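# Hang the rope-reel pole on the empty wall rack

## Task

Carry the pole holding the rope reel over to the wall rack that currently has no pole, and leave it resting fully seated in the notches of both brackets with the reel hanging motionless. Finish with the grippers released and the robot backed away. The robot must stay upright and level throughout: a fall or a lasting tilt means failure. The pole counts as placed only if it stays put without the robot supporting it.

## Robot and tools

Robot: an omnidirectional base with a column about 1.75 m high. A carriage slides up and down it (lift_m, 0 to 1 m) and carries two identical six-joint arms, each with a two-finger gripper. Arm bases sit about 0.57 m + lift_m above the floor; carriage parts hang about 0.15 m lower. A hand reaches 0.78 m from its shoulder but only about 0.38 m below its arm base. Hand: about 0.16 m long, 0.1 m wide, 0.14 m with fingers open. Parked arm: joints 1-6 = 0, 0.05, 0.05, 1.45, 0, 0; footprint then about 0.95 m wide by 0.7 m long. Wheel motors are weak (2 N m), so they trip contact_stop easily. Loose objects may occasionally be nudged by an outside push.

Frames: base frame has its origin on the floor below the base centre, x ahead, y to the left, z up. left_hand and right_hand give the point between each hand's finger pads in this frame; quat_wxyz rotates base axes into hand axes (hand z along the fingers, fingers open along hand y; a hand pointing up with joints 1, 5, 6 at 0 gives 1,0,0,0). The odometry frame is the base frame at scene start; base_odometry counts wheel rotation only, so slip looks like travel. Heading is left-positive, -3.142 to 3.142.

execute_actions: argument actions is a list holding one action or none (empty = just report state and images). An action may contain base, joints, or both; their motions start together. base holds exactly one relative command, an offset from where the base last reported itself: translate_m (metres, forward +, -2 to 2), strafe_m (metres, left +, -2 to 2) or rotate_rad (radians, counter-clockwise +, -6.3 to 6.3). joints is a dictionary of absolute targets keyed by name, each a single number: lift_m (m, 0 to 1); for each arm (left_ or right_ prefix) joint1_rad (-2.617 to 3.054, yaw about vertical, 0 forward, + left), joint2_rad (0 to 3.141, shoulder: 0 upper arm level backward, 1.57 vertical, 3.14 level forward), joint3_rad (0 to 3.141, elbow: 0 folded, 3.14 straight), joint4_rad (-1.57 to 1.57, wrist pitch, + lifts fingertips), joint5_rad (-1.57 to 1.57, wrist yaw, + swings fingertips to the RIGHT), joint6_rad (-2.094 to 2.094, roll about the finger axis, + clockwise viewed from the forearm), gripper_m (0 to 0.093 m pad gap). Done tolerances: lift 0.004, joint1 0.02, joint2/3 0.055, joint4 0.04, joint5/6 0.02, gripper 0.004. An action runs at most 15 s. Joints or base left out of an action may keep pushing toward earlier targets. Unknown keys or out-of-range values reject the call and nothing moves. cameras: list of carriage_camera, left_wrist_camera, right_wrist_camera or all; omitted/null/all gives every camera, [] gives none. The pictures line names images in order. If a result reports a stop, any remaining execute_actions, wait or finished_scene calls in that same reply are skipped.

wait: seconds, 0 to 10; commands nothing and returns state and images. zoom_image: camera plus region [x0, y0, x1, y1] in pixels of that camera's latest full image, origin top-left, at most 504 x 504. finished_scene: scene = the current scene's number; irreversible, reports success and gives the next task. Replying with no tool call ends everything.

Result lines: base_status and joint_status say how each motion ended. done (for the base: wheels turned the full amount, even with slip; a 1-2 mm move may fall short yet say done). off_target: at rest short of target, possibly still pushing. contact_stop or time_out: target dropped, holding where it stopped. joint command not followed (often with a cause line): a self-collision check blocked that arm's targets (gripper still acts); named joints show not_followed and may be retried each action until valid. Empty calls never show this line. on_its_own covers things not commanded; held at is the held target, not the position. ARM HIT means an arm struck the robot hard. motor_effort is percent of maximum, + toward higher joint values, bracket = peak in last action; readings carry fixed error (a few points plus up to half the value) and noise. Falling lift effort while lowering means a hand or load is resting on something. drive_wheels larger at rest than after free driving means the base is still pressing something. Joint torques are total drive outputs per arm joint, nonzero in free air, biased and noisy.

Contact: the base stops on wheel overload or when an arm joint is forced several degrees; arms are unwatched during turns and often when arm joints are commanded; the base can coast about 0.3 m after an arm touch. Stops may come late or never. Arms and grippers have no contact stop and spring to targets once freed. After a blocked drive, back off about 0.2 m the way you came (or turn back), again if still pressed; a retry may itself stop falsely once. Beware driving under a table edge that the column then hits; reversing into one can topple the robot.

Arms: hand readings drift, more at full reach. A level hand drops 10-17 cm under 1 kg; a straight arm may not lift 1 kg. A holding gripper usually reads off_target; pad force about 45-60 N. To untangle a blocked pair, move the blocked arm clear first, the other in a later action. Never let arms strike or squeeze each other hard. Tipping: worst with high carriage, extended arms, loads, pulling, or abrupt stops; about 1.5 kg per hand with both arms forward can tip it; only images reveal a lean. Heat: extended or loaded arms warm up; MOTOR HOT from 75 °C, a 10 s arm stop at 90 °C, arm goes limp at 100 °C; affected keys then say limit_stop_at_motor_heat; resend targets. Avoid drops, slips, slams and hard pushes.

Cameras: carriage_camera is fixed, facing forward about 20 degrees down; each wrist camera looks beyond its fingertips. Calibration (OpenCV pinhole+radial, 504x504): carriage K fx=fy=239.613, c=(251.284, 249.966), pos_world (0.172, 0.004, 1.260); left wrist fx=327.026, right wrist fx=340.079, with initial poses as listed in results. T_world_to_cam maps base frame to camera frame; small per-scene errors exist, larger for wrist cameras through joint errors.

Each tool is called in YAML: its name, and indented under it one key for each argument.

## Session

execute_actions:
  actions: []
  cameras: ["carriage_camera"]

Scene clock: 0.00 s.
Joint torques (N m, as the arm reports them, + toward a larger angle): no reading
base_odometry: x=+0.000 y=+0.000 heading=+0.000 (m, m, rad; odometry frame)
base_status: not commanded
joint_positions: lift_m=+0.300 left_joint1_rad=-0.006 left_joint2_rad=+0.029 left_joint3_rad=+0.033 left_joint4_rad=+1.413 left_joint5_rad=-0.015 left_joint6_rad=-0.023 left_gripper_m=+0.094 right_joint1_rad=+0.008 right_joint2_rad=+0.060 right_joint3_rad=+0.046 right_joint4_rad=+1.450 right_joint5_rad=-0.029 right_joint6_rad=+0.004 right_gripper_m=+0.094
joint_status: not commanded
motor_effort: lift_m=+23 drive_wheels=-7 (%)
left_hand: x=+0.3158 y=+0.3224 z=+1.2682 quat_wxyz=(+0.997, -0.008, +0.077, -0.014) (m; base frame)
right_hand: x=+0.3125 y=-0.3149 z=+1.2726 quat_wxyz=(+0.998, -0.014, +0.067, +0.007) (m; base frame)
pictures: carriage_camera
camera_calibration (this result's frames):
carriage_camera: T_world_to_cam=[[-0.00989463, -0.999942, 0.00415995, 0.000415366], [-0.305521, -0.000938071, -0.952185, 1.25228], [0.952134, -0.0106925, -0.305494, 0.220993], [0, 0, 0, 1]] pos_world=[0.172188, 0.00395304, 1.25992]
Images, in order (width x height): carriage_camera 504x504.

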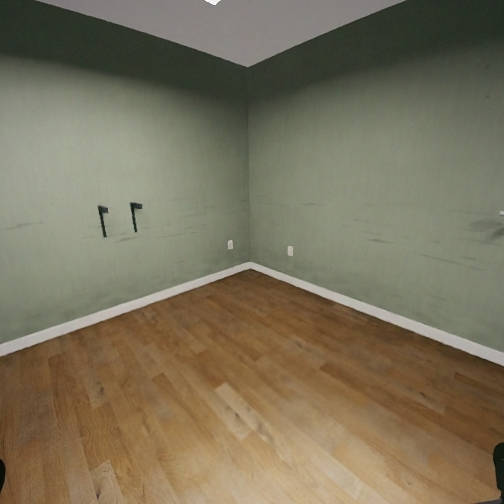

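execute_actions:
  actions:
    - {"base":{"rotate_rad":-0.81},"joints":{"left_joint6_rad":-1.345,"right_joint6_rad":1.345,"left_joint4_rad":0.68,"right_joint4_rad":0.7,"left_joint1_rad":-0.355,"right_joint1_rad":0.355,"right_joint5_rad":0,"left_joint5_rad":0,"left_joint2_rad":0.05,"lift_m":0.1}}
  cameras: ["carriage_camera"]

execute_actions:
  actions:
    - {"base":{"translate_m":1.1}}
  cameras: ["carriage_camera"]

Scene clock: 5.93 s.
Joint torques (N m, as the arm reports them, + toward a larger angle): left_arm=[-0.55  3.99  8.12  1.38  0.12 -0.05] | right_arm=[ 0.3   3.28  8.1   1.85  0.03 -0.02]
base_odometry: x=+0.000 y=+0.000 heading=-0.807 (m, m, rad; odometry frame)
base_status: done
joint_positions: lift_m=+0.100 left_joint1_rad=-0.350 left_joint2_rad=+0.034 left_joint3_rad=+0.033 left_joint4_rad=+0.667 left_joint5_rad=-0.005 left_joint6_rad=-1.340 left_gripper_m=+0.094 right_joint1_rad=+0.350 right_joint2_rad=+0.060 right_joint3_rad=+0.046 right_joint4_rad=+0.696 right_joint5_rad=-0.004 right_joint6_rad=+1.337 right_gripper_m=+0.094
joint_status: all done
motor_effort: lift_m=+23(24) drive_wheels=+27(41) (%)
left_hand: x=+0.4604 y=+0.2542 z=+0.9768 quat_wxyz=(+0.598, -0.210, +0.384, -0.672) (m; base frame)
right_hand: x=+0.4584 y=-0.2531 z=+0.9836 quat_wxyz=(+0.599, +0.202, +0.379, +0.675) (m; base frame)
pictures: carriage_camera
camera_calibration (this result's frames):
carriage_camera: T_world_to_cam=[[-0.00989463, -0.999942, 0.00415995, 0.00124892], [-0.305521, -0.000938071, -0.952185, 1.06149], [0.952134, -0.0106925, -0.305494, 0.15978], [0, 0, 0, 1]] pos_world=[0.172188, 0.00395304, 1.05954]
Images, in order (width x height): carriage_camera 504x504.

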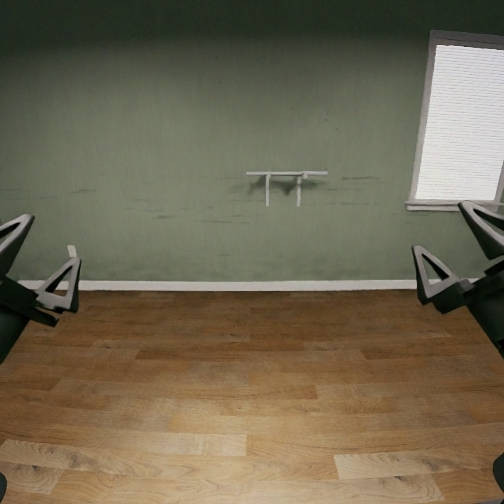

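Scene clock: 10.53 s.
Joint torques (N m, as the arm reports them, + toward a larger angle): left_arm=[-0.58  4.07  8.24  1.33  0.12 -0.05] | right_arm=[ 0.3   3.18  8.21  1.8   0.03 -0.02]
base_odometry: x=+0.758 y=-0.797 heading=-0.809 (m, m, rad; odometry frame)
base_status: done
joint_positions: lift_m=+0.100 left_joint1_rad=-0.350 left_joint2_rad=+0.034 left_joint3_rad=+0.033 left_joint4_rad=+0.671 left_joint5_rad=-0.005 left_joint6_rad=-1.340 left_gripper_m=+0.094 right_joint1_rad=+0.350 right_joint2_rad=+0.060 right_joint3_rad=+0.046 right_joint4_rad=+0.699 right_joint5_rad=-0.004 right_joint6_rad=+1.337 right_gripper_m=+0.094
joint_status: not commanded
motor_effort: lift_m=+23(23) drive_wheels=-18(50) (%)
left_hand: x=+0.4598 y=+0.2543 z=+0.9776 quat_wxyz=(+0.598, -0.209, +0.382, -0.673) (m; base frame)
right_hand: x=+0.4580 y=-0.2533 z=+0.9841 quat_wxyz=(+0.600, +0.201, +0.378, +0.676) (m; base frame)
pictures: carriage_camera
camera_calibration (this result's frames):
carriage_camera: T_world_to_cam=[[-0.00989463, -0.999942, 0.00415995, 0.00124892], [-0.305521, -0.000938071, -0.952185, 1.06149], [0.952134, -0.0106925, -0.305494, 0.15978], [0, 0, 0, 1]] pos_world=[0.172188, 0.00395304, 1.05954]
Images, in order (width x height): carriage_camera 504x504.

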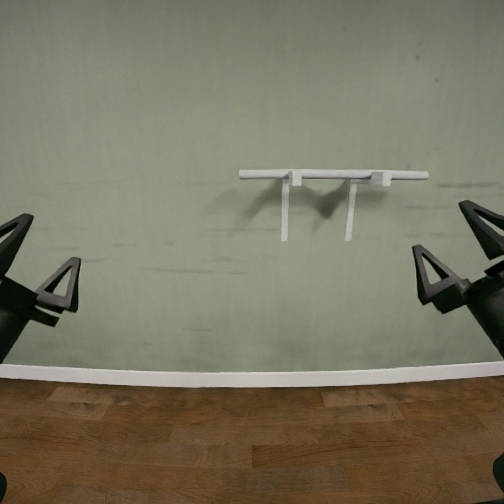

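Decoy.

execute_actions:
  actions:
    - {"base":{"rotate_rad":-2.36}}
  cameras: ["carriage_camera"]

Scene clock: 18.37 s.
Joint torques (N m, as the arm reports them, + toward a larger angle): left_arm=[-0.54  3.94  8.09  1.36  0.11 -0.05] | right_arm=[ 0.29  3.15  8.06  1.76  0.01 -0.02]
base_odometry: x=+0.759 y=-0.797 heading=+3.117 (m, m, rad; odometry frame)
base_status: done
joint_positions: lift_m=+0.100 left_joint1_rad=-0.350 left_joint2_rad=+0.035 left_joint3_rad=+0.033 left_joint4_rad=+0.672 left_joint5_rad=-0.004 left_joint6_rad=-1.340 left_gripper_m=+0.094 right_joint1_rad=+0.350 right_joint2_rad=+0.060 right_joint3_rad=+0.046 right_joint4_rad=+0.700 right_joint5_rad=-0.003 right_joint6_rad=+1.337 right_gripper_m=+0.094
joint_status: not commanded
motor_effort: lift_m=+23(23) drive_wheels=+27(52) (%)
left_hand: x=+0.4599 y=+0.2541 z=+0.9775 quat_wxyz=(+0.598, -0.208, +0.383, -0.673) (m; base frame)
right_hand: x=+0.4579 y=-0.2535 z=+0.9844 quat_wxyz=(+0.600, +0.201, +0.378, +0.676) (m; base frame)
pictures: carriage_camera
camera_calibration (this result's frames):
carriage_camera: T_world_to_cam=[[-0.00989463, -0.999942, 0.00415995, 0.00124892], [-0.305521, -0.000938071, -0.952185, 1.06149], [0.952134, -0.0106925, -0.305494, 0.15978], [0, 0, 0, 1]] pos_world=[0.172188, 0.00395304, 1.05954]
Images, in order (width x height): carriage_camera 504x504.

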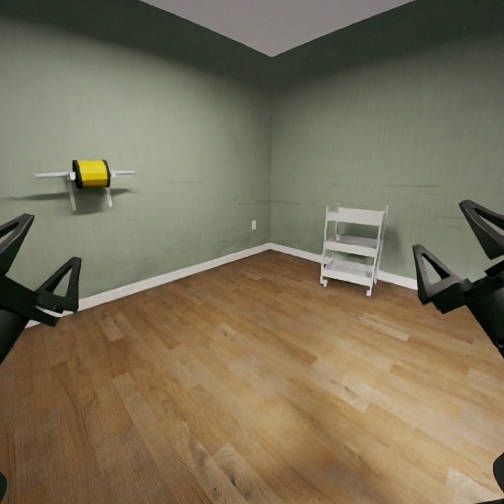

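execute_actions:
  actions:
    - {"base":{"rotate_rad":0.787}}
  cameras: []

execute_actions:
  actions:
    - {"base":{"strafe_m":-0.52}}
  cameras: ["carriage_camera"]

execute_actions:
  actions:
    - {"base":{"translate_m":1.25}}
  cameras: ["carriage_camera"]

Scene clock: 25.60 s.
Joint torques (N m, as the arm reports them, + toward a larger angle): left_arm=[-0.54  3.87  8.08  1.32  0.12 -0.05] | right_arm=[ 0.29  3.22  8.17  1.77  0.02 -0.02]
base_odometry: x=+0.759 y=-0.797 heading=-2.383 (m, m, rad; odometry frame)
base_status: done
joint_positions: lift_m=+0.100 left_joint1_rad=-0.350 left_joint2_rad=+0.035 left_joint3_rad=+0.033 left_joint4_rad=+0.672 left_joint5_rad=-0.003 left_joint6_rad=-1.340 left_gripper_m=+0.094 right_joint1_rad=+0.350 right_joint2_rad=+0.060 right_joint3_rad=+0.046 right_joint4_rad=+0.702 right_joint5_rad=-0.003 right_joint6_rad=+1.337 right_gripper_m=+0.094
joint_status: not commanded
motor_effort: lift_m=+23(23) drive_wheels=+33(61) (%)
left_hand: x=+0.4598 y=+0.2539 z=+0.9775 quat_wxyz=(+0.598, -0.208, +0.383, -0.673) (m; base frame)
right_hand: x=+0.4577 y=-0.2537 z=+0.9847 quat_wxyz=(+0.600, +0.201, +0.377, +0.676) (m; base frame)
pictures: none
No camera images: the call's "cameras" was empty. Leave "cameras" out to get every camera's image.

Scene clock: 28.77 s.
Joint torques (N m, as the arm reports them, + toward a larger angle): left_arm=[-0.54  3.78  8.1   1.34  0.09 -0.05] | right_arm=[ 0.3   3.32  8.13  1.75  0.02 -0.02]
base_odometry: x=+0.400 y=-0.421 heading=-2.381 (m, m, rad; odometry frame)
base_status: done
joint_positions: lift_m=+0.100 left_joint1_rad=-0.350 left_joint2_rad=+0.035 left_joint3_rad=+0.033 left_joint4_rad=+0.672 left_joint5_rad=-0.003 left_joint6_rad=-1.340 left_gripper_m=+0.094 right_joint1_rad=+0.350 right_joint2_rad=+0.060 right_joint3_rad=+0.046 right_joint4_rad=+0.703 right_joint5_rad=-0.003 right_joint6_rad=+1.337 right_gripper_m=+0.094
joint_status: not commanded
motor_effort: lift_m=+23(23) drive_wheels=-16(48) (%)
left_hand: x=+0.4597 y=+0.2540 z=+0.9776 quat_wxyz=(+0.598, -0.208, +0.383, -0.673) (m; base frame)
right_hand: x=+0.4576 y=-0.2537 z=+0.9849 quat_wxyz=(+0.601, +0.201, +0.377, +0.676) (m; base frame)
pictures: carriage_camera
camera_calibration (this result's frames):
carriage_camera: T_world_to_cam=[[-0.00989463, -0.999942, 0.00415995, 0.00124892], [-0.305521, -0.000938071, -0.952185, 1.06149], [0.952134, -0.0106925, -0.305494, 0.15978], [0, 0, 0, 1]] pos_world=[0.172188, 0.00395304, 1.05954]
Images, in order (width x height): carriage_camera 504x504.

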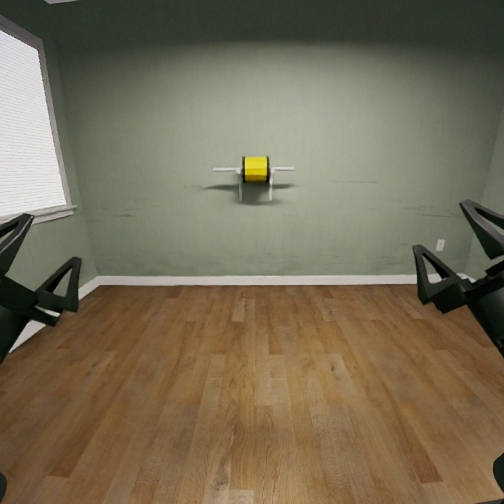

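Scene clock: 33.67 s.
Joint torques (N m, as the arm reports them, + toward a larger angle): left_arm=[-0.53  3.74  8.13  1.36  0.11 -0.05] | right_arm=[ 0.3   3.34  8.29  1.74  0.01 -0.02]
base_odometry: x=-0.507 y=-1.281 heading=-2.382 (m, m, rad; odometry frame)
base_status: done
joint_positions: lift_m=+0.100 left_joint1_rad=-0.350 left_joint2_rad=+0.035 left_joint3_rad=+0.033 left_joint4_rad=+0.675 left_joint5_rad=-0.003 left_joint6_rad=-1.340 left_gripper_m=+0.094 right_joint1_rad=+0.350 right_joint2_rad=+0.060 right_joint3_rad=+0.046 right_joint4_rad=+0.704 right_joint5_rad=-0.003 right_joint6_rad=+1.337 right_gripper_m=+0.094
joint_status: not commanded
motor_effort: lift_m=+23(23) drive_wheels=-12(41) (%)
left_hand: x=+0.4593 y=+0.2541 z=+0.9782 quat_wxyz=(+0.598, -0.207, +0.382, -0.674) (m; base frame)
right_hand: x=+0.4573 y=-0.2538 z=+0.9851 quat_wxyz=(+0.601, +0.201, +0.376, +0.676) (m; base frame)
pictures: carriage_camera
camera_calibration (this result's frames):
carriage_camera: T_world_to_cam=[[-0.00989463, -0.999942, 0.00415995, 0.00124892], [-0.305521, -0.000938071, -0.952185, 1.06149], [0.952134, -0.0106925, -0.305494, 0.15978], [0, 0, 0, 1]] pos_world=[0.172188, 0.00395304, 1.05954]
Images, in order (width x height): carriage_camera 504x504.

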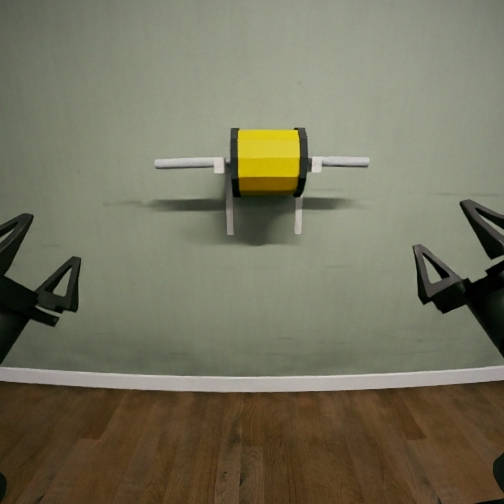

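execute_actions:
  actions:
    - {"base":{"strafe_m":-0.042},"joints":{"lift_m":0.2,"left_joint4_rad":0.7,"right_joint4_rad":0.68}}
  cameras: []

execute_actions:
  actions:
    - {"base":{"translate_m":0.39}}

Scene clock: 37.10 s.
Joint torques (N m, as the arm reports them, + toward a larger angle): left_arm=[-0.52  3.96  8.11  1.31  0.11 -0.05] | right_arm=[ 0.29  3.22  8.14  1.74  0.02 -0.02]
base_odometry: x=-0.536 y=-1.251 heading=-2.381 (m, m, rad; odometry frame)
base_status: done
joint_positions: lift_m=+0.200 left_joint1_rad=-0.350 left_joint2_rad=+0.035 left_joint3_rad=+0.033 left_joint4_rad=+0.694 left_joint5_rad=-0.001 left_joint6_rad=-1.340 left_gripper_m=+0.094 right_joint1_rad=+0.350 right_joint2_rad=+0.060 right_joint3_rad=+0.046 right_joint4_rad=+0.687 right_joint5_rad=-0.002 right_joint6_rad=+1.337 right_gripper_m=+0.094
joint_status: all done
motor_effort: lift_m=+22(28) drive_wheels=+4(37) (%)
left_hand: x=+0.4564 y=+0.2548 z=+1.0819 quat_wxyz=(+0.601, -0.203, +0.374, -0.677) (m; base frame)
right_hand: x=+0.4599 y=-0.2530 z=+1.0819 quat_wxyz=(+0.598, +0.205, +0.383, +0.673) (m; base frame)
pictures: none
No camera images: the call's "cameras" was empty. Leave "cameras" out to get every camera's image.

Scene clock: 40.00 s.
Joint torques (N m, as the arm reports them, + toward a larger angle): left_arm=[-0.54  3.86  8.18  1.34  0.08 -0.05] | right_arm=[ 0.3   3.18  8.18  1.72  0.   -0.02]
base_odometry: x=-0.820 y=-1.519 heading=-2.382 (m, m, rad; odometry frame)
base_status: done
joint_positions: lift_m=+0.200 left_joint1_rad=-0.350 left_joint2_rad=+0.035 left_joint3_rad=+0.033 left_joint4_rad=+0.695 left_joint5_rad=-0.001 left_joint6_rad=-1.340 left_gripper_m=+0.094 right_joint1_rad=+0.350 right_joint2_rad=+0.060 right_joint3_rad=+0.046 right_joint4_rad=+0.687 right_joint5_rad=-0.002 right_joint6_rad=+1.337 right_gripper_m=+0.094
joint_status: not commanded
motor_effort: lift_m=+22(22) drive_wheels=-13(37) (%)
left_hand: x=+0.4564 y=+0.2549 z=+1.0820 quat_wxyz=(+0.601, -0.202, +0.374, -0.677) (m; base frame)
right_hand: x=+0.4599 y=-0.2530 z=+1.0819 quat_wxyz=(+0.598, +0.205, +0.383, +0.673) (m; base frame)
pictures: carriage_camera, left_wrist_camera, right_wrist_camera
camera_calibration (this result's frames):
carriage_camera: T_world_to_cam=[[-0.00989463, -0.999942, 0.00415995, 0.000832594], [-0.305521, -0.000938071, -0.952185, 1.15678], [0.952134, -0.0106925, -0.305494, 0.190353], [0, 0, 0, 1]] pos_world=[0.172188, 0.00395304, 1.15962]
left_wrist_camera: T_world_to_cam=[[-0.615553, 0.0105515, 0.788024, -0.571677], [-0.622832, -0.619178, -0.478225, 0.960027], [0.482881, -0.78518, 0.387709, -0.31975], [0, 0, 0, 1]] pos_world=[0.400439, 0.349398, 1.03357]
right_wrist_camera: T_world_to_cam=[[0.640856, 0.00210418, -0.767658, 0.533983], [-0.59725, 0.629613, -0.496871, 0.975339], [0.482282, 0.776906, 0.404748, -0.342846], [0, 0, 0, 1]] pos_world=[0.405664, -0.34885, 1.0333]
Images, in order (width x height): carriage_camera 504x504, left_wrist_camera 504x504, right_wrist_camera 504x504.

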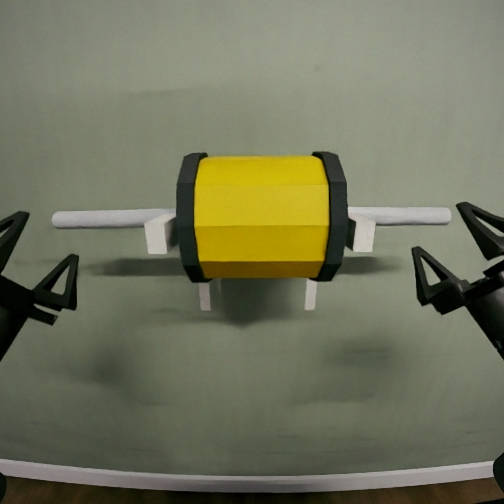

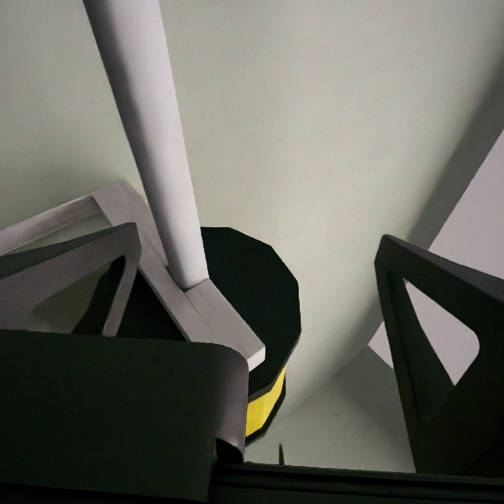

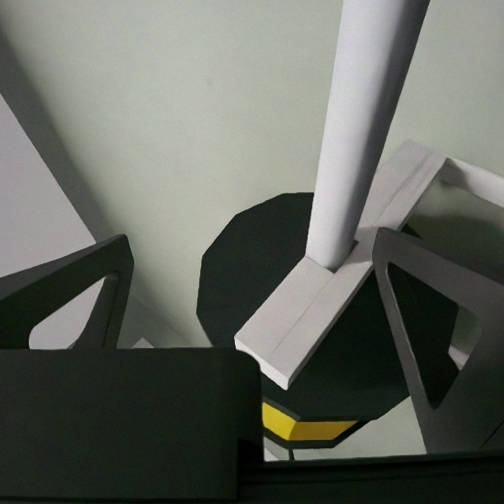

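About 0.10 left.

execute_actions:
  actions:
    - {"base":{"translate_m":0.06}}
  cameras: []

execute_actions:
  actions:
    - {"base":{"translate_m":0.03},"joints":{"lift_m":0.222}}

Scene clock: 43.07 s.
Joint torques (N m, as the arm reports them, + toward a larger angle): left_arm=[-0.53  3.91  8.09  1.34  0.1  -0.05] | right_arm=[ 0.3   3.17  8.16  1.71  0.01 -0.02]
base_odometry: x=-0.864 y=-1.560 heading=-2.384 (m, m, rad; odometry frame)
base_status: done
joint_positions: lift_m=+0.200 left_joint1_rad=-0.350 left_joint2_rad=+0.035 left_joint3_rad=+0.033 left_joint4_rad=+0.693 left_joint5_rad=-0.001 left_joint6_rad=-1.340 left_gripper_m=+0.094 right_joint1_rad=+0.350 right_joint2_rad=+0.060 right_joint3_rad=+0.046 right_joint4_rad=+0.688 right_joint5_rad=-0.002 right_joint6_rad=+1.337 right_gripper_m=+0.094
joint_status: not commanded
motor_effort: lift_m=+22(22) drive_wheels=-11(38) (%)
left_hand: x=+0.4566 y=+0.2548 z=+1.0817 quat_wxyz=(+0.600, -0.203, +0.375, -0.677) (m; base frame)
right_hand: x=+0.4597 y=-0.2531 z=+1.0822 quat_wxyz=(+0.599, +0.205, +0.382, +0.674) (m; base frame)
pictures: none
No camera images: the call's "cameras" was empty. Leave "cameras" out to get every camera's image.

Scene clock: 44.43 s.
Joint torques (N m, as the arm reports them, + toward a larger angle): left_arm=[-0.54  3.94  8.11  1.27  0.1  -0.05] | right_arm=[ 0.31  3.18  8.08  1.72  0.   -0.02]
base_odometry: x=-0.886 y=-1.580 heading=-2.385 (m, m, rad; odometry frame)
base_status: done
joint_positions: lift_m=+0.222 left_joint1_rad=-0.350 left_joint2_rad=+0.035 left_joint3_rad=+0.033 left_joint4_rad=+0.696 left_joint5_rad=-0.001 left_joint6_rad=-1.340 left_gripper_m=+0.094 right_joint1_rad=+0.350 right_joint2_rad=+0.060 right_joint3_rad=+0.047 right_joint4_rad=+0.688 right_joint5_rad=-0.002 right_joint6_rad=+1.337 right_gripper_m=+0.094
joint_status: all done
motor_effort: lift_m=+22(27) drive_wheels=+6(44) (%)
left_hand: x=+0.4562 y=+0.2549 z=+1.1042 quat_wxyz=(+0.601, -0.202, +0.374, -0.677) (m; base frame)
right_hand: x=+0.4595 y=-0.2532 z=+1.1047 quat_wxyz=(+0.599, +0.204, +0.382, +0.674) (m; base frame)
pictures: carriage_camera, left_wrist_camera, right_wrist_camera
camera_calibration (this result's frames):
carriage_camera: T_world_to_cam=[[-0.00989463, -0.999942, 0.00415995, 0.000740917], [-0.305521, -0.000938071, -0.952185, 1.17777], [0.952134, -0.0106925, -0.305494, 0.197086], [0, 0, 0, 1]] pos_world=[0.172188, 0.00395304, 1.18166]
left_wrist_camera: T_world_to_cam=[[-0.616118, 0.0107579, 0.78758, -0.588532], [-0.622489, -0.619303, -0.478509, 0.97078], [0.482603, -0.785078, 0.388261, -0.328772], [0, 0, 0, 1]] pos_world=[0.400361, 0.349427, 1.05569]
right_wrist_camera: T_world_to_cam=[[0.642505, 0.0027066, -0.766276, 0.549574], [-0.596181, 0.630003, -0.497659, 0.986983], [0.48141, 0.776588, 0.406394, -0.353257], [0, 0, 0, 1]] pos_world=[0.405377, -0.348955, 1.05587]
Images, in order (width x height): carriage_camera 504x504, left_wrist_camera 504x504, right_wrist_camera 504x504.

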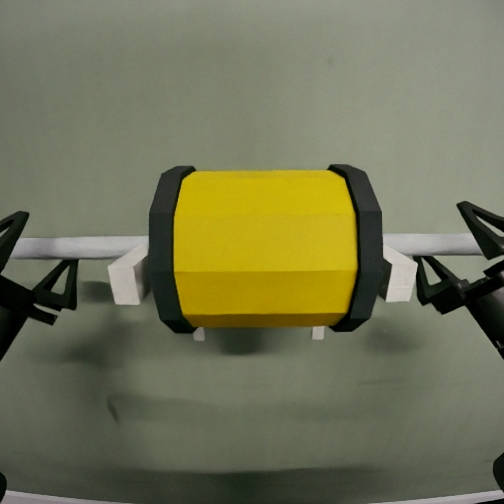

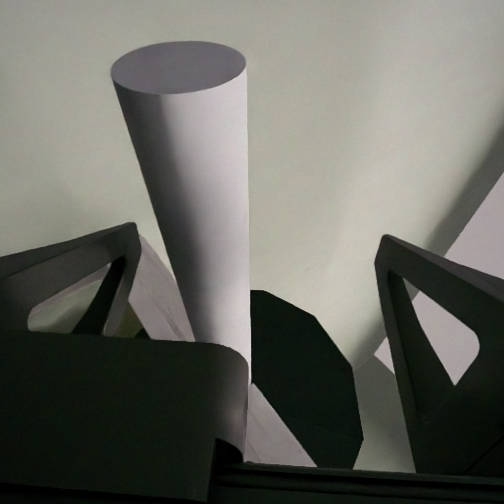

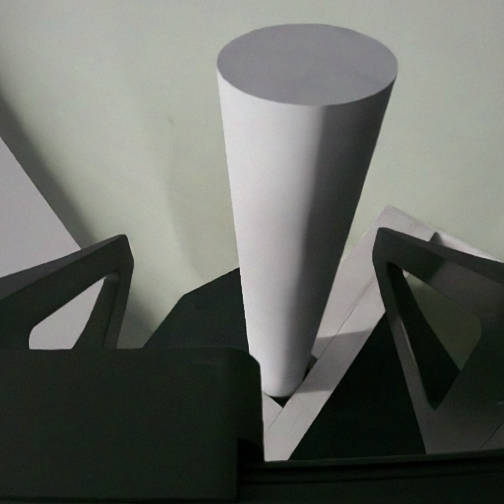

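execute_actions:
  actions:
    - {"base":{"rotate_rad":-0.018}}
  cameras: []

execute_actions:
  actions:
    - {"base":{"translate_m":0.023},"joints":{"lift_m":0.228,"left_joint4_rad":0.685}}
  cameras: ["left_wrist_camera","right_wrist_camera"]

execute_actions:
  actions:
    - {"joints":{"left_gripper_m":0,"right_gripper_m":0}}
  cameras: ["carriage_camera"]

Scene clock: 48.50 s.
Joint torques (N m, as the arm reports them, + toward a larger angle): left_arm=[-0.53  3.96  7.99  1.37  0.06 -0.05] | right_arm=[ 0.34  3.19  8.01  1.74 -0.01 -0.02]
base_odometry: x=-0.886 y=-1.581 heading=-2.402 (m, m, rad; odometry frame)
base_status: done
joint_positions: lift_m=+0.222 left_joint1_rad=-0.350 left_joint2_rad=+0.035 left_joint3_rad=+0.033 left_joint4_rad=+0.693 left_joint5_rad=-0.001 left_joint6_rad=-1.340 left_gripper_m=+0.094 right_joint1_rad=+0.350 right_joint2_rad=+0.060 right_joint3_rad=+0.047 right_joint4_rad=+0.687 right_joint5_rad=-0.002 right_joint6_rad=+1.337 right_gripper_m=+0.094
joint_status: not commanded
motor_effort: lift_m=+22(22) drive_wheels=-8(11) (%)
left_hand: x=+0.4566 y=+0.2548 z=+1.1038 quat_wxyz=(+0.600, -0.203, +0.375, -0.677) (m; base frame)
right_hand: x=+0.4597 y=-0.2531 z=+1.1044 quat_wxyz=(+0.599, +0.205, +0.382, +0.674) (m; base frame)
pictures: none
No camera images: the call's "cameras" was empty. Leave "cameras" out to get every camera's image.

Scene clock: 49.40 s.
Joint torques (N m, as the arm reports them, + toward a larger angle): left_arm=[-0.53  3.96  8.15  1.29  0.09 -0.05] | right_arm=[ 0.3   3.23  8.13  1.7   0.   -0.02]
base_odometry: x=-0.903 y=-1.596 heading=-2.403 (m, m, rad; odometry frame)
base_status: done
joint_positions: lift_m=+0.228 left_joint1_rad=-0.350 left_joint2_rad=+0.035 left_joint3_rad=+0.033 left_joint4_rad=+0.680 left_joint5_rad=-0.001 left_joint6_rad=-1.340 left_gripper_m=+0.094 right_joint1_rad=+0.350 right_joint2_rad=+0.060 right_joint3_rad=+0.047 right_joint4_rad=+0.688 right_joint5_rad=-0.002 right_joint6_rad=+1.337 right_gripper_m=+0.094
joint_status: all done
motor_effort: lift_m=+22(28) drive_wheels=-10(43) (%)
left_hand: x=+0.4585 y=+0.2540 z=+1.1072 quat_wxyz=(+0.599, -0.205, +0.380, -0.675) (m; base frame)
right_hand: x=+0.4596 y=-0.2532 z=+1.1106 quat_wxyz=(+0.599, +0.205, +0.382, +0.674) (m; base frame)
pictures: left_wrist_camera, right_wrist_camera
camera_calibration (this result's frames):
left_wrist_camera: T_world_to_cam=[[-0.604545, 0.00650573, 0.796544, -0.603644], [-0.62962, -0.616456, -0.472822, 0.96932], [0.487959, -0.787362, 0.376772, -0.32089], [0, 0, 0, 1]] pos_world=[0.401954, 0.348814, 1.06005]
right_wrist_camera: T_world_to_cam=[[0.642169, 0.00258663, -0.766559, 0.554489], [-0.596212, 0.630227, -0.497338, 0.98971], [0.48182, 0.776406, 0.406254, -0.355743], [0, 0, 0, 1]] pos_world=[0.405405, -0.348976, 1.06179]
Images, in order (width x height): left_wrist_camera 504x504, right_wrist_camera 504x504.

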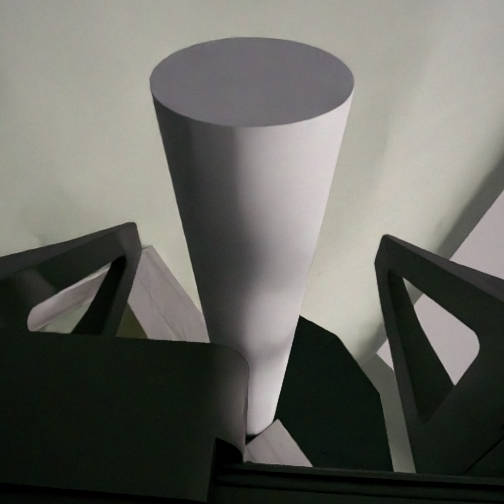

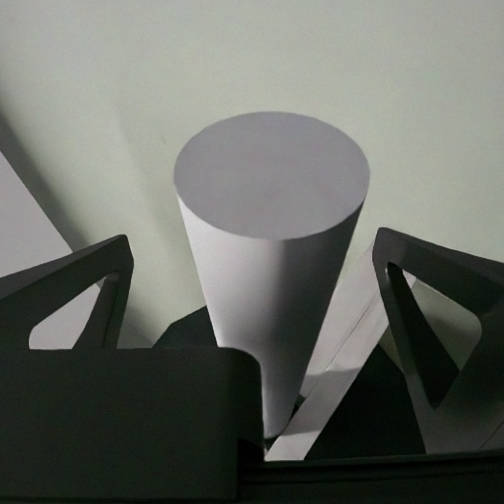

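Scene clock: 50.13 s.
Joint torques (N m, as the arm reports them, + toward a larger angle): left_arm=[-0.46  4.06  8.15  1.36  0.12  0.02] | right_arm=[ 0.3   3.18  8.1   1.91 -0.04 -0.01]
base_odometry: x=-0.903 y=-1.596 heading=-2.403 (m, m, rad; odometry frame)
base_status: not commanded
joint_positions: lift_m=+0.228 left_joint1_rad=-0.351 left_joint2_rad=+0.036 left_joint3_rad=+0.033 left_joint4_rad=+0.679 left_joint5_rad=-0.001 left_joint6_rad=-1.345 left_gripper_m=+0.027 right_joint1_rad=+0.350 right_joint2_rad=+0.060 right_joint3_rad=+0.046 right_joint4_rad=+0.676 right_joint5_rad=+0.001 right_joint6_rad=+1.335 right_gripper_m=+0.026
joint_status: left_gripper_m off_target (ended at +0.027, target +0.000); right_gripper_m off_target (ended at +0.026, target +0.000)
motor_effort: lift_m=+23(23) drive_wheels=-9(10) (%)
left_hand: x=+0.4588 y=+0.2539 z=+1.1069 quat_wxyz=(+0.596, -0.207, +0.380, -0.676) (m; base frame)
right_hand: x=+0.4616 y=-0.2530 z=+1.1079 quat_wxyz=(+0.598, +0.208, +0.386, +0.670) (m; base frame)
pictures: carriage_camera
camera_calibration (this result's frames):
carriage_camera: T_world_to_cam=[[-0.00989463, -0.999942, 0.00415995, 0.000716189], [-0.305521, -0.000938071, -0.952185, 1.18343], [0.952134, -0.0106925, -0.305494, 0.198902], [0, 0, 0, 1]] pos_world=[0.172188, 0.00395304, 1.1876]
Images, in order (width x height): carriage_camera 504x504.

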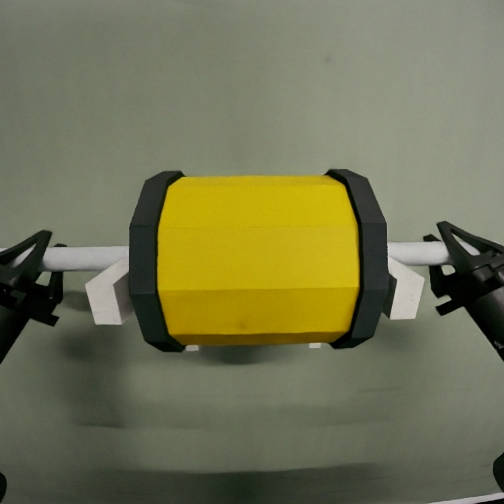

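execute_actions:
  actions:
    - {"base":{"translate_m":-0.012},"joints":{"lift_m":0.33}}
  cameras: ["carriage_camera"]

execute_actions:
  actions:
    - {"base":{"translate_m":-1.0}}
  cameras: []

execute_actions:
  actions:
    - {"base":{"rotate_rad":3.145},"joints":{"lift_m":0.03}}
  cameras: ["carriage_camera"]

execute_actions:
  actions:
    - {"base":{"translate_m":1.9}}
  cameras: ["carriage_camera"]

Scene clock: 54.73 s.
Joint torques (N m, as the arm reports them, + toward a larger angle): left_arm=[-0.48  2.5  10.9   2.89  0.57  0.62] | right_arm=[ 0.29  2.71 12.12  3.9  -0.71 -0.49]
base_odometry: x=-0.894 y=-1.588 heading=-2.403 (m, m, rad; odometry frame)
base_status: done
joint_positions: lift_m=+0.330 left_joint1_rad=-0.351 left_joint2_rad=+0.050 left_joint3_rad=+0.002 left_joint4_rad=+0.530 left_joint5_rad=-0.055 left_joint6_rad=-1.394 left_gripper_m=+0.027 right_joint1_rad=+0.350 right_joint2_rad=+0.060 right_joint3_rad=+0.000 right_joint4_rad=+0.532 right_joint5_rad=+0.070 right_joint6_rad=+1.390 right_gripper_m=+0.026
joint_status: all done
motor_effort: lift_m=+25(36) drive_wheels=-3(36) (%)
left_hand: x=+0.4887 y=+0.2528 z=+1.1611 quat_wxyz=(+0.561, -0.279, +0.437, -0.646) (m; base frame)
right_hand: x=+0.4912 y=-0.2548 z=+1.1586 quat_wxyz=(+0.563, +0.285, +0.438, +0.640) (m; base frame)
pictures: carriage_camera
camera_calibration (this result's frames):
carriage_camera: T_world_to_cam=[[-0.00989463, -0.999942, 0.00415995, 0.000292833], [-0.305521, -0.000938071, -0.952185, 1.28033], [0.952134, -0.0106925, -0.305494, 0.229992], [0, 0, 0, 1]] pos_world=[0.172188, 0.00395304, 1.28937]
Images, in order (width x height): carriage_camera 504x504.

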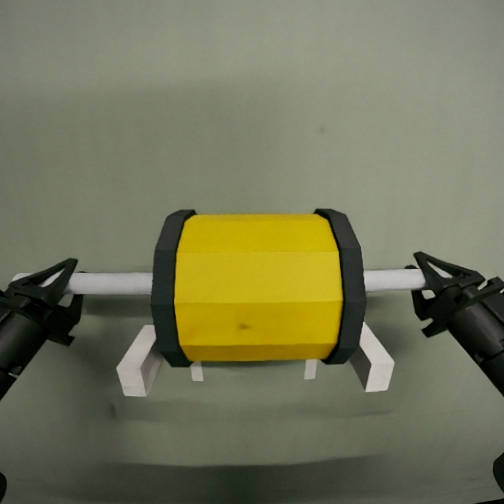

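Scene clock: 59.13 s.
Joint torques (N m, as the arm reports them, + toward a larger angle): left_arm=[-0.51  2.5  10.9   3.03  0.56  0.66] | right_arm=[ 0.3   2.69 12.07  4.04 -0.71 -0.53]
base_odometry: x=-0.153 y=-0.916 heading=-2.405 (m, m, rad; odometry frame)
base_status: done
joint_positions: lift_m=+0.330 left_joint1_rad=-0.351 left_joint2_rad=+0.050 left_joint3_rad=+0.002 left_joint4_rad=+0.520 left_joint5_rad=-0.056 left_joint6_rad=-1.398 left_gripper_m=+0.027 right_joint1_rad=+0.350 right_joint2_rad=+0.060 right_joint3_rad=+0.000 right_joint4_rad=+0.523 right_joint5_rad=+0.074 right_joint6_rad=+1.393 right_gripper_m=+0.026
joint_status: not commanded
motor_effort: lift_m=+25(25) drive_wheels=-17(54) (%)
left_hand: x=+0.4898 y=+0.2527 z=+1.1589 quat_wxyz=(+0.558, -0.282, +0.440, -0.644) (m; base frame)
right_hand: x=+0.4923 y=-0.2550 z=+1.1565 quat_wxyz=(+0.561, +0.289, +0.441, +0.638) (m; base frame)
pictures: none
No camera images: the call's "cameras" was empty. Leave "cameras" out to get every camera's image.

Scene clock: 63.40 s.
Joint torques (N m, as the arm reports them, + toward a larger angle): left_arm=[-0.45  2.44 10.93  3.18  0.59  0.72] | right_arm=[ 0.3   2.69 12.43  4.27 -0.79 -0.61]
base_odometry: x=-0.153 y=-0.917 heading=+0.737 (m, m, rad; odometry frame)
base_status: done
joint_positions: lift_m=+0.030 left_joint1_rad=-0.351 left_joint2_rad=+0.051 left_joint3_rad=+0.002 left_joint4_rad=+0.501 left_joint5_rad=-0.059 left_joint6_rad=-1.402 left_gripper_m=+0.027 right_joint1_rad=+0.350 right_joint2_rad=+0.060 right_joint3_rad=-0.004 right_joint4_rad=+0.505 right_joint5_rad=+0.081 right_joint6_rad=+1.403 right_gripper_m=+0.026
joint_status: all done
motor_effort: lift_m=+27(27) drive_wheels=+28(55) (%)
left_hand: x=+0.4920 y=+0.2523 z=+0.8544 quat_wxyz=(+0.554, -0.288, +0.446, -0.641) (m; base frame)
right_hand: x=+0.4949 y=-0.2554 z=+0.8508 quat_wxyz=(+0.557, +0.298, +0.445, +0.635) (m; base frame)
pictures: carriage_camera
camera_calibration (this result's frames):
carriage_camera: T_world_to_cam=[[-0.00989463, -0.999942, 0.00415995, 0.00154151], [-0.305521, -0.000938071, -0.952185, 0.994516], [0.952134, -0.0106925, -0.305494, 0.138293], [0, 0, 0, 1]] pos_world=[0.172188, 0.00395304, 0.989204]
Images, in order (width x height): carriage_camera 504x504.

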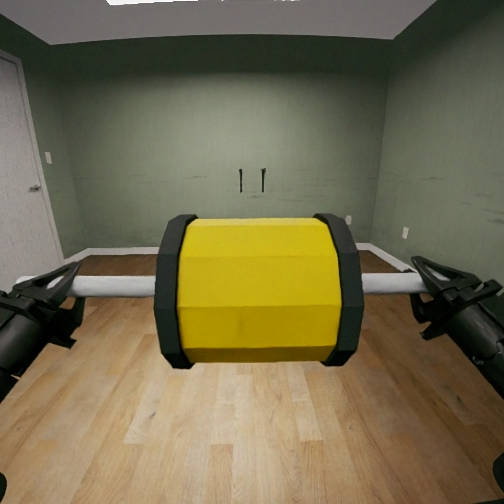

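Scene clock: 69.60 s.
Joint torques (N m, as the arm reports them, + toward a larger angle): left_arm=[-0.5   2.36 10.92  3.15  0.57  0.71] | right_arm=[ 0.4   2.7  12.38  4.15 -0.77 -0.58]
base_odometry: x=+1.250 y=+0.365 heading=+0.739 (m, m, rad; odometry frame)
base_status: done
joint_positions: lift_m=+0.030 left_joint1_rad=-0.351 left_joint2_rad=+0.051 left_joint3_rad=+0.002 left_joint4_rad=+0.509 left_joint5_rad=-0.057 left_joint6_rad=-1.400 left_gripper_m=+0.027 right_joint1_rad=+0.350 right_joint2_rad=+0.060 right_joint3_rad=-0.004 right_joint4_rad=+0.514 right_joint5_rad=+0.079 right_joint6_rad=+1.401 right_gripper_m=+0.026
joint_status: not commanded
motor_effort: lift_m=+27(27) drive_wheels=-19(55) (%)
left_hand: x=+0.4911 y=+0.2523 z=+0.8562 quat_wxyz=(+0.556, -0.285, +0.444, -0.642) (m; base frame)
right_hand: x=+0.4940 y=-0.2555 z=+0.8527 quat_wxyz=(+0.558, +0.295, +0.443, +0.636) (m; base frame)
pictures: carriage_camera
camera_calibration (this result's frames):
carriage_camera: T_world_to_cam=[[-0.00989463, -0.999942, 0.00415995, 0.00154151], [-0.305521, -0.000938071, -0.952185, 0.994516], [0.952134, -0.0106925, -0.305494, 0.138293], [0, 0, 0, 1]] pos_world=[0.172188, 0.00395304, 0.989204]
Images, in order (width x height): carriage_camera 504x504.

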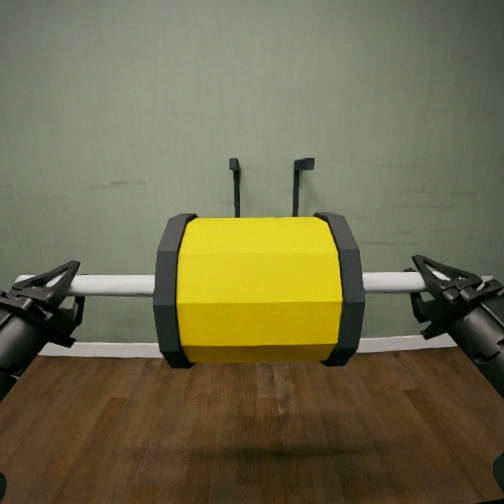

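execute_actions:
  actions:
    - {"base":{"strafe_m":-0.085},"joints":{"lift_m":0.36}}
  cameras: []

execute_actions:
  actions:
    - {"base":{"translate_m":0.65}}
  cameras: ["carriage_camera"]

Scene clock: 73.90 s.
Joint torques (N m, as the arm reports them, + toward a larger angle): left_arm=[-0.63  2.4  10.9   2.98  0.52  0.63] | right_arm=[ 0.36  2.52 12.45  3.96 -0.75 -0.54]
base_odometry: x=+1.307 y=+0.302 heading=+0.740 (m, m, rad; odometry frame)
base_status: done
joint_positions: lift_m=+0.360 left_joint1_rad=-0.349 left_joint2_rad=+0.051 left_joint3_rad=+0.002 left_joint4_rad=+0.523 left_joint5_rad=-0.053 left_joint6_rad=-1.395 left_gripper_m=+0.027 right_joint1_rad=+0.349 right_joint2_rad=+0.062 right_joint3_rad=-0.004 right_joint4_rad=+0.529 right_joint5_rad=+0.074 right_joint6_rad=+1.396 right_gripper_m=+0.026
joint_status: all done
motor_effort: lift_m=+25(31) drive_wheels=-7(41) (%)
left_hand: x=+0.4896 y=+0.2525 z=+1.1894 quat_wxyz=(+0.559, -0.280, +0.440, -0.644) (m; base frame)
right_hand: x=+0.4926 y=-0.2552 z=+1.1857 quat_wxyz=(+0.561, +0.290, +0.440, +0.639) (m; base frame)
pictures: none
No camera images: the call's "cameras" was empty. Leave "cameras" out to get every camera's image.

Scene clock: 77.53 s.
Joint torques (N m, as the arm reports them, + toward a larger angle): left_arm=[-0.69  2.41 10.9   3.08  0.54  0.68] | right_arm=[ 0.42  2.44 12.34  4.05 -0.76 -0.56]
base_odometry: x=+1.789 y=+0.740 heading=+0.738 (m, m, rad; odometry frame)
base_status: done
joint_positions: lift_m=+0.360 left_joint1_rad=-0.349 left_joint2_rad=+0.051 left_joint3_rad=+0.002 left_joint4_rad=+0.515 left_joint5_rad=-0.055 left_joint6_rad=-1.398 left_gripper_m=+0.027 right_joint1_rad=+0.349 right_joint2_rad=+0.062 right_joint3_rad=-0.004 right_joint4_rad=+0.521 right_joint5_rad=+0.076 right_joint6_rad=+1.398 right_gripper_m=+0.026
joint_status: not commanded
motor_effort: lift_m=+25(25) drive_wheels=-14(42) (%)
left_hand: x=+0.4905 y=+0.2525 z=+1.1876 quat_wxyz=(+0.557, -0.283, +0.443, -0.643) (m; base frame)
right_hand: x=+0.4935 y=-0.2553 z=+1.1840 quat_wxyz=(+0.560, +0.293, +0.442, +0.637) (m; base frame)
pictures: carriage_camera
camera_calibration (this result's frames):
carriage_camera: T_world_to_cam=[[-0.00989463, -0.999942, 0.00415995, 0.000168132], [-0.305521, -0.000938071, -0.952185, 1.30887], [0.952134, -0.0106925, -0.305494, 0.23915], [0, 0, 0, 1]] pos_world=[0.172188, 0.00395304, 1.31935]
Images, in order (width x height): carriage_camera 504x504.

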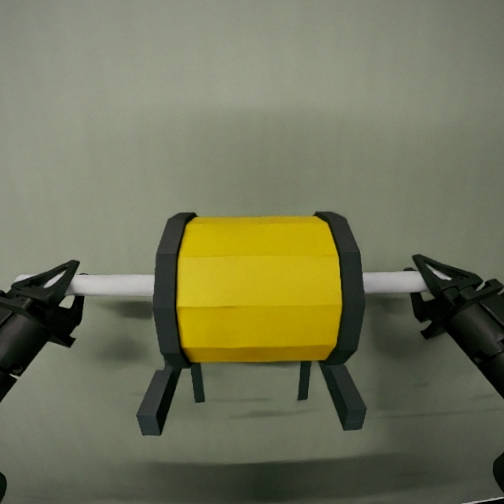

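execute_actions:
  actions:
    - {"base":{"strafe_m":0.009}}
  cameras: []

execute_actions:
  actions:
    - {"joints":{"lift_m":0.26}}
  cameras: ["carriage_camera"]

zoom_image:
  camera: "carriage_camera"
  region: [80, 230, 430, 420]

Scene clock: 86.20 s.
Joint torques (N m, as the arm reports them, + toward a larger angle): left_arm=[-0.64  2.39 10.91  3.07  0.54  0.67] | right_arm=[ 0.41  2.51 12.46  4.07 -0.77 -0.57]
base_odometry: x=+1.783 y=+0.746 heading=+0.737 (m, m, rad; odometry frame)
base_status: done
joint_positions: lift_m=+0.360 left_joint1_rad=-0.349 left_joint2_rad=+0.051 left_joint3_rad=+0.002 left_joint4_rad=+0.514 left_joint5_rad=-0.055 left_joint6_rad=-1.399 left_gripper_m=+0.027 right_joint1_rad=+0.349 right_joint2_rad=+0.062 right_joint3_rad=-0.004 right_joint4_rad=+0.520 right_joint5_rad=+0.077 right_joint6_rad=+1.398 right_gripper_m=+0.026
joint_status: not commanded
motor_effort: lift_m=+25(25) drive_wheels=+7(23) (%)
left_hand: x=+0.4907 y=+0.2525 z=+1.1872 quat_wxyz=(+0.557, -0.284, +0.443, -0.643) (m; base frame)
right_hand: x=+0.4937 y=-0.2553 z=+1.1837 quat_wxyz=(+0.560, +0.293, +0.442, +0.637) (m; base frame)
pictures: none
No camera images: the call's "cameras" was empty. Leave "cameras" out to get every camera's image.

Scene clock: 87.13 s.
Joint torques (N m, as the arm reports them, + toward a larger angle): left_arm=[-0.64  2.26 10.94  3.24  0.59  0.73] | right_arm=[ 0.42  2.48 12.47  4.26 -0.81 -0.6 ]
base_odometry: x=+1.783 y=+0.746 heading=+0.737 (m, m, rad; odometry frame)
base_status: not commanded
joint_positions: lift_m=+0.260 left_joint1_rad=-0.349 left_joint2_rad=+0.051 left_joint3_rad=+0.002 left_joint4_rad=+0.501 left_joint5_rad=-0.058 left_joint6_rad=-1.403 left_gripper_m=+0.027 right_joint1_rad=+0.349 right_joint2_rad=+0.062 right_joint3_rad=-0.004 right_joint4_rad=+0.507 right_joint5_rad=+0.080 right_joint6_rad=+1.404 right_gripper_m=+0.026
joint_status: all done
motor_effort: lift_m=+27(28) drive_wheels=+8(8) (%)
left_hand: x=+0.4922 y=+0.2524 z=+1.0842 quat_wxyz=(+0.554, -0.288, +0.447, -0.641) (m; base frame)
right_hand: x=+0.4952 y=-0.2554 z=+1.0806 quat_wxyz=(+0.556, +0.298, +0.445, +0.635) (m; base frame)
pictures: carriage_camera
camera_calibration (this result's frames):
carriage_camera: T_world_to_cam=[[-0.00989463, -0.999942, 0.00415995, 0.000584721], [-0.305521, -0.000938071, -0.952185, 1.21352], [0.952134, -0.0106925, -0.305494, 0.208557], [0, 0, 0, 1]] pos_world=[0.172188, 0.00395304, 1.2192]
Images, in order (width x height): carriage_camera 504x504.

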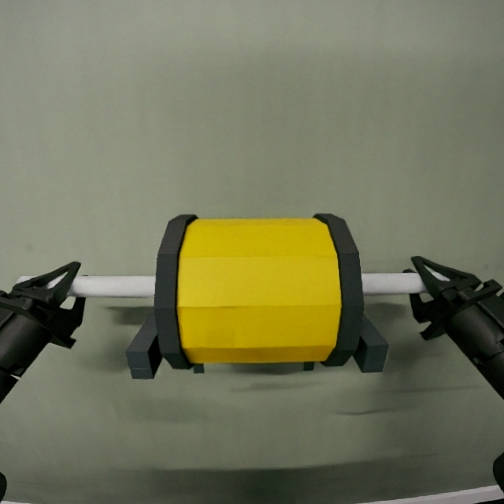

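Region (80, 230, 430, 420) of carriage_camera's 504x504 image, scaled by 1.440, with more detail than that image has; it fills the top 274 rows of this view, and the rest is white.

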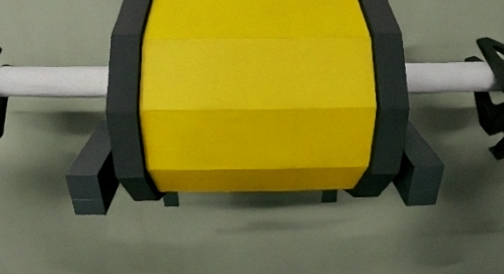

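execute_actions:
  actions:
    - {"joints":{"lift_m":0.215}}
  cameras: ["carriage_camera"]

zoom_image:
  camera: "carriage_camera"
  region: [80, 230, 430, 420]

Scene clock: 90.03 s.
Joint torques (N m, as the arm reports them, + toward a larger angle): left_arm=[-0.57  1.71 10.94  2.67  0.43  0.87] | right_arm=[ 0.35 -0.74  8.69  3.58 -0.76 -0.24]
base_odometry: x=+1.783 y=+0.747 heading=+0.737 (m, m, rad; odometry frame)
base_status: not commanded
joint_positions: lift_m=+0.215 left_joint1_rad=-0.350 left_joint2_rad=+0.060 left_joint3_rad=+0.002 left_joint4_rad=+0.553 left_joint5_rad=-0.044 left_joint6_rad=-1.415 left_gripper_m=+0.027 right_joint1_rad=+0.349 right_joint2_rad=+0.100 right_joint3_rad=+0.043 right_joint4_rad=+0.559 right_joint5_rad=+0.074 right_joint6_rad=+1.362 right_gripper_m=+0.026
joint_status: all done
motor_effort: lift_m=+20(24) drive_wheels=-40(43) (%)
left_hand: x=+0.4873 y=+0.2514 z=+1.0497 quat_wxyz=(+0.554, -0.276, +0.432, -0.656) (m; base frame)
right_hand: x=+0.4888 y=-0.2566 z=+1.0620 quat_wxyz=(+0.578, +0.275, +0.430, +0.637) (m; base frame)
pictures: carriage_camera
camera_calibration (this result's frames):
carriage_camera: T_world_to_cam=[[-0.00989463, -0.999942, 0.00415995, 0.000769241], [-0.305521, -0.000938071, -0.952185, 1.17128], [0.952134, -0.0106925, -0.305494, 0.195006], [0, 0, 0, 1]] pos_world=[0.172188, 0.00395304, 1.17485]
Images, in order (width x height): carriage_camera 504x504.

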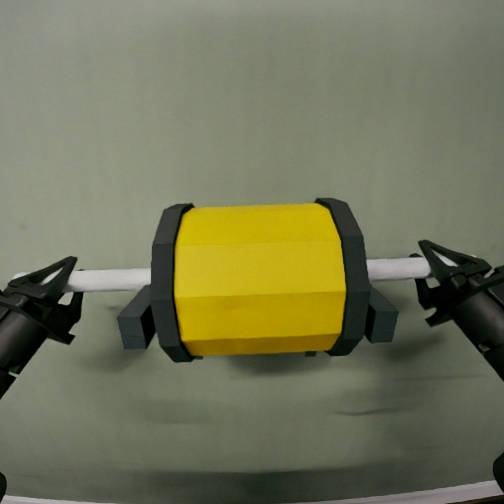

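Region (80, 230, 430, 420) of carriage_camera's 504x504 image, scaled by 1.440, with more detail than that image has; it fills the top 274 rows of this view, and the rest is white.

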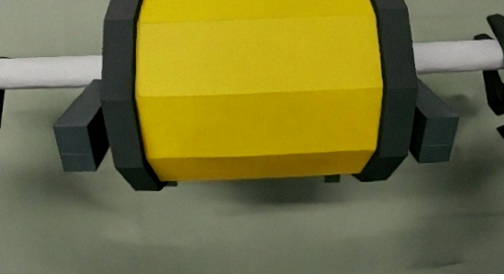

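Right side on the near edge; go forward.

execute_actions:
  actions:
    - {"base":{"translate_m":0.008},"joints":{"lift_m":0.222}}
  cameras: []

execute_actions:
  actions:
    - {"joints":{"lift_m":0.21}}
  cameras: ["carriage_camera"]

Scene clock: 92.93 s.
Joint torques (N m, as the arm reports them, + toward a larger angle): left_arm=[-0.58  1.97 10.82  2.59  0.47  0.62] | right_arm=[ 0.38  0.51 10.71  3.46 -0.69 -0.39]
base_odometry: x=+1.789 y=+0.753 heading=+0.737 (m, m, rad; odometry frame)
base_status: done
joint_positions: lift_m=+0.222 left_joint1_rad=-0.350 left_joint2_rad=+0.058 left_joint3_rad=+0.002 left_joint4_rad=+0.564 left_joint5_rad=-0.045 left_joint6_rad=-1.394 left_gripper_m=+0.027 right_joint1_rad=+0.349 right_joint2_rad=+0.086 right_joint3_rad=+0.018 right_joint4_rad=+0.567 right_joint5_rad=+0.069 right_joint6_rad=+1.378 right_gripper_m=+0.026
joint_status: all done
motor_effort: lift_m=+26(26) drive_wheels=-6(42) (%)
left_hand: x=+0.4858 y=+0.2522 z=+1.0589 quat_wxyz=(+0.563, -0.270, +0.430, -0.653) (m; base frame)
right_hand: x=+0.4891 y=-0.2557 z=+1.0612 quat_wxyz=(+0.572, +0.277, +0.430, +0.642) (m; base frame)
pictures: none
No camera images: the call's "cameras" was empty. Leave "cameras" out to get every camera's image.

Scene clock: 93.43 s.
Joint torques (N m, as the arm reports them, + toward a larger angle): left_arm=[-0.68  1.89 10.91  2.39  0.43  0.5 ] | right_arm=[ 0.41  0.52 10.68  3.3  -0.66 -0.37]
base_odometry: x=+1.789 y=+0.753 heading=+0.737 (m, m, rad; odometry frame)
base_status: not commanded
joint_positions: lift_m=+0.210 left_joint1_rad=-0.350 left_joint2_rad=+0.058 left_joint3_rad=+0.002 left_joint4_rad=+0.581 left_joint5_rad=-0.042 left_joint6_rad=-1.388 left_gripper_m=+0.027 right_joint1_rad=+0.349 right_joint2_rad=+0.086 right_joint3_rad=+0.018 right_joint4_rad=+0.578 right_joint5_rad=+0.065 right_joint6_rad=+1.376 right_gripper_m=+0.026
joint_status: all done
motor_effort: lift_m=+26(27) drive_wheels=+1(6) (%)
left_hand: x=+0.4837 y=+0.2524 z=+1.0505 quat_wxyz=(+0.567, -0.264, +0.425, -0.655) (m; base frame)
right_hand: x=+0.4876 y=-0.2555 z=+1.0517 quat_wxyz=(+0.573, +0.273, +0.427, +0.644) (m; base frame)
pictures: carriage_camera
camera_calibration (this result's frames):
carriage_camera: T_world_to_cam=[[-0.00989463, -0.999942, 0.00415995, 0.000792522], [-0.305521, -0.000938071, -0.952185, 1.16595], [0.952134, -0.0106925, -0.305494, 0.193296], [0, 0, 0, 1]] pos_world=[0.172188, 0.00395304, 1.16925]
Images, in order (width x height): carriage_camera 504x504.

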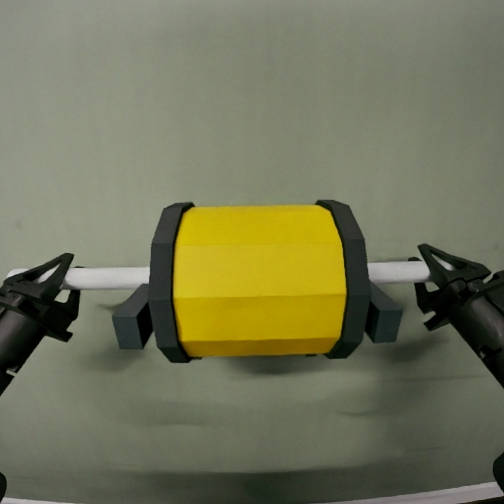

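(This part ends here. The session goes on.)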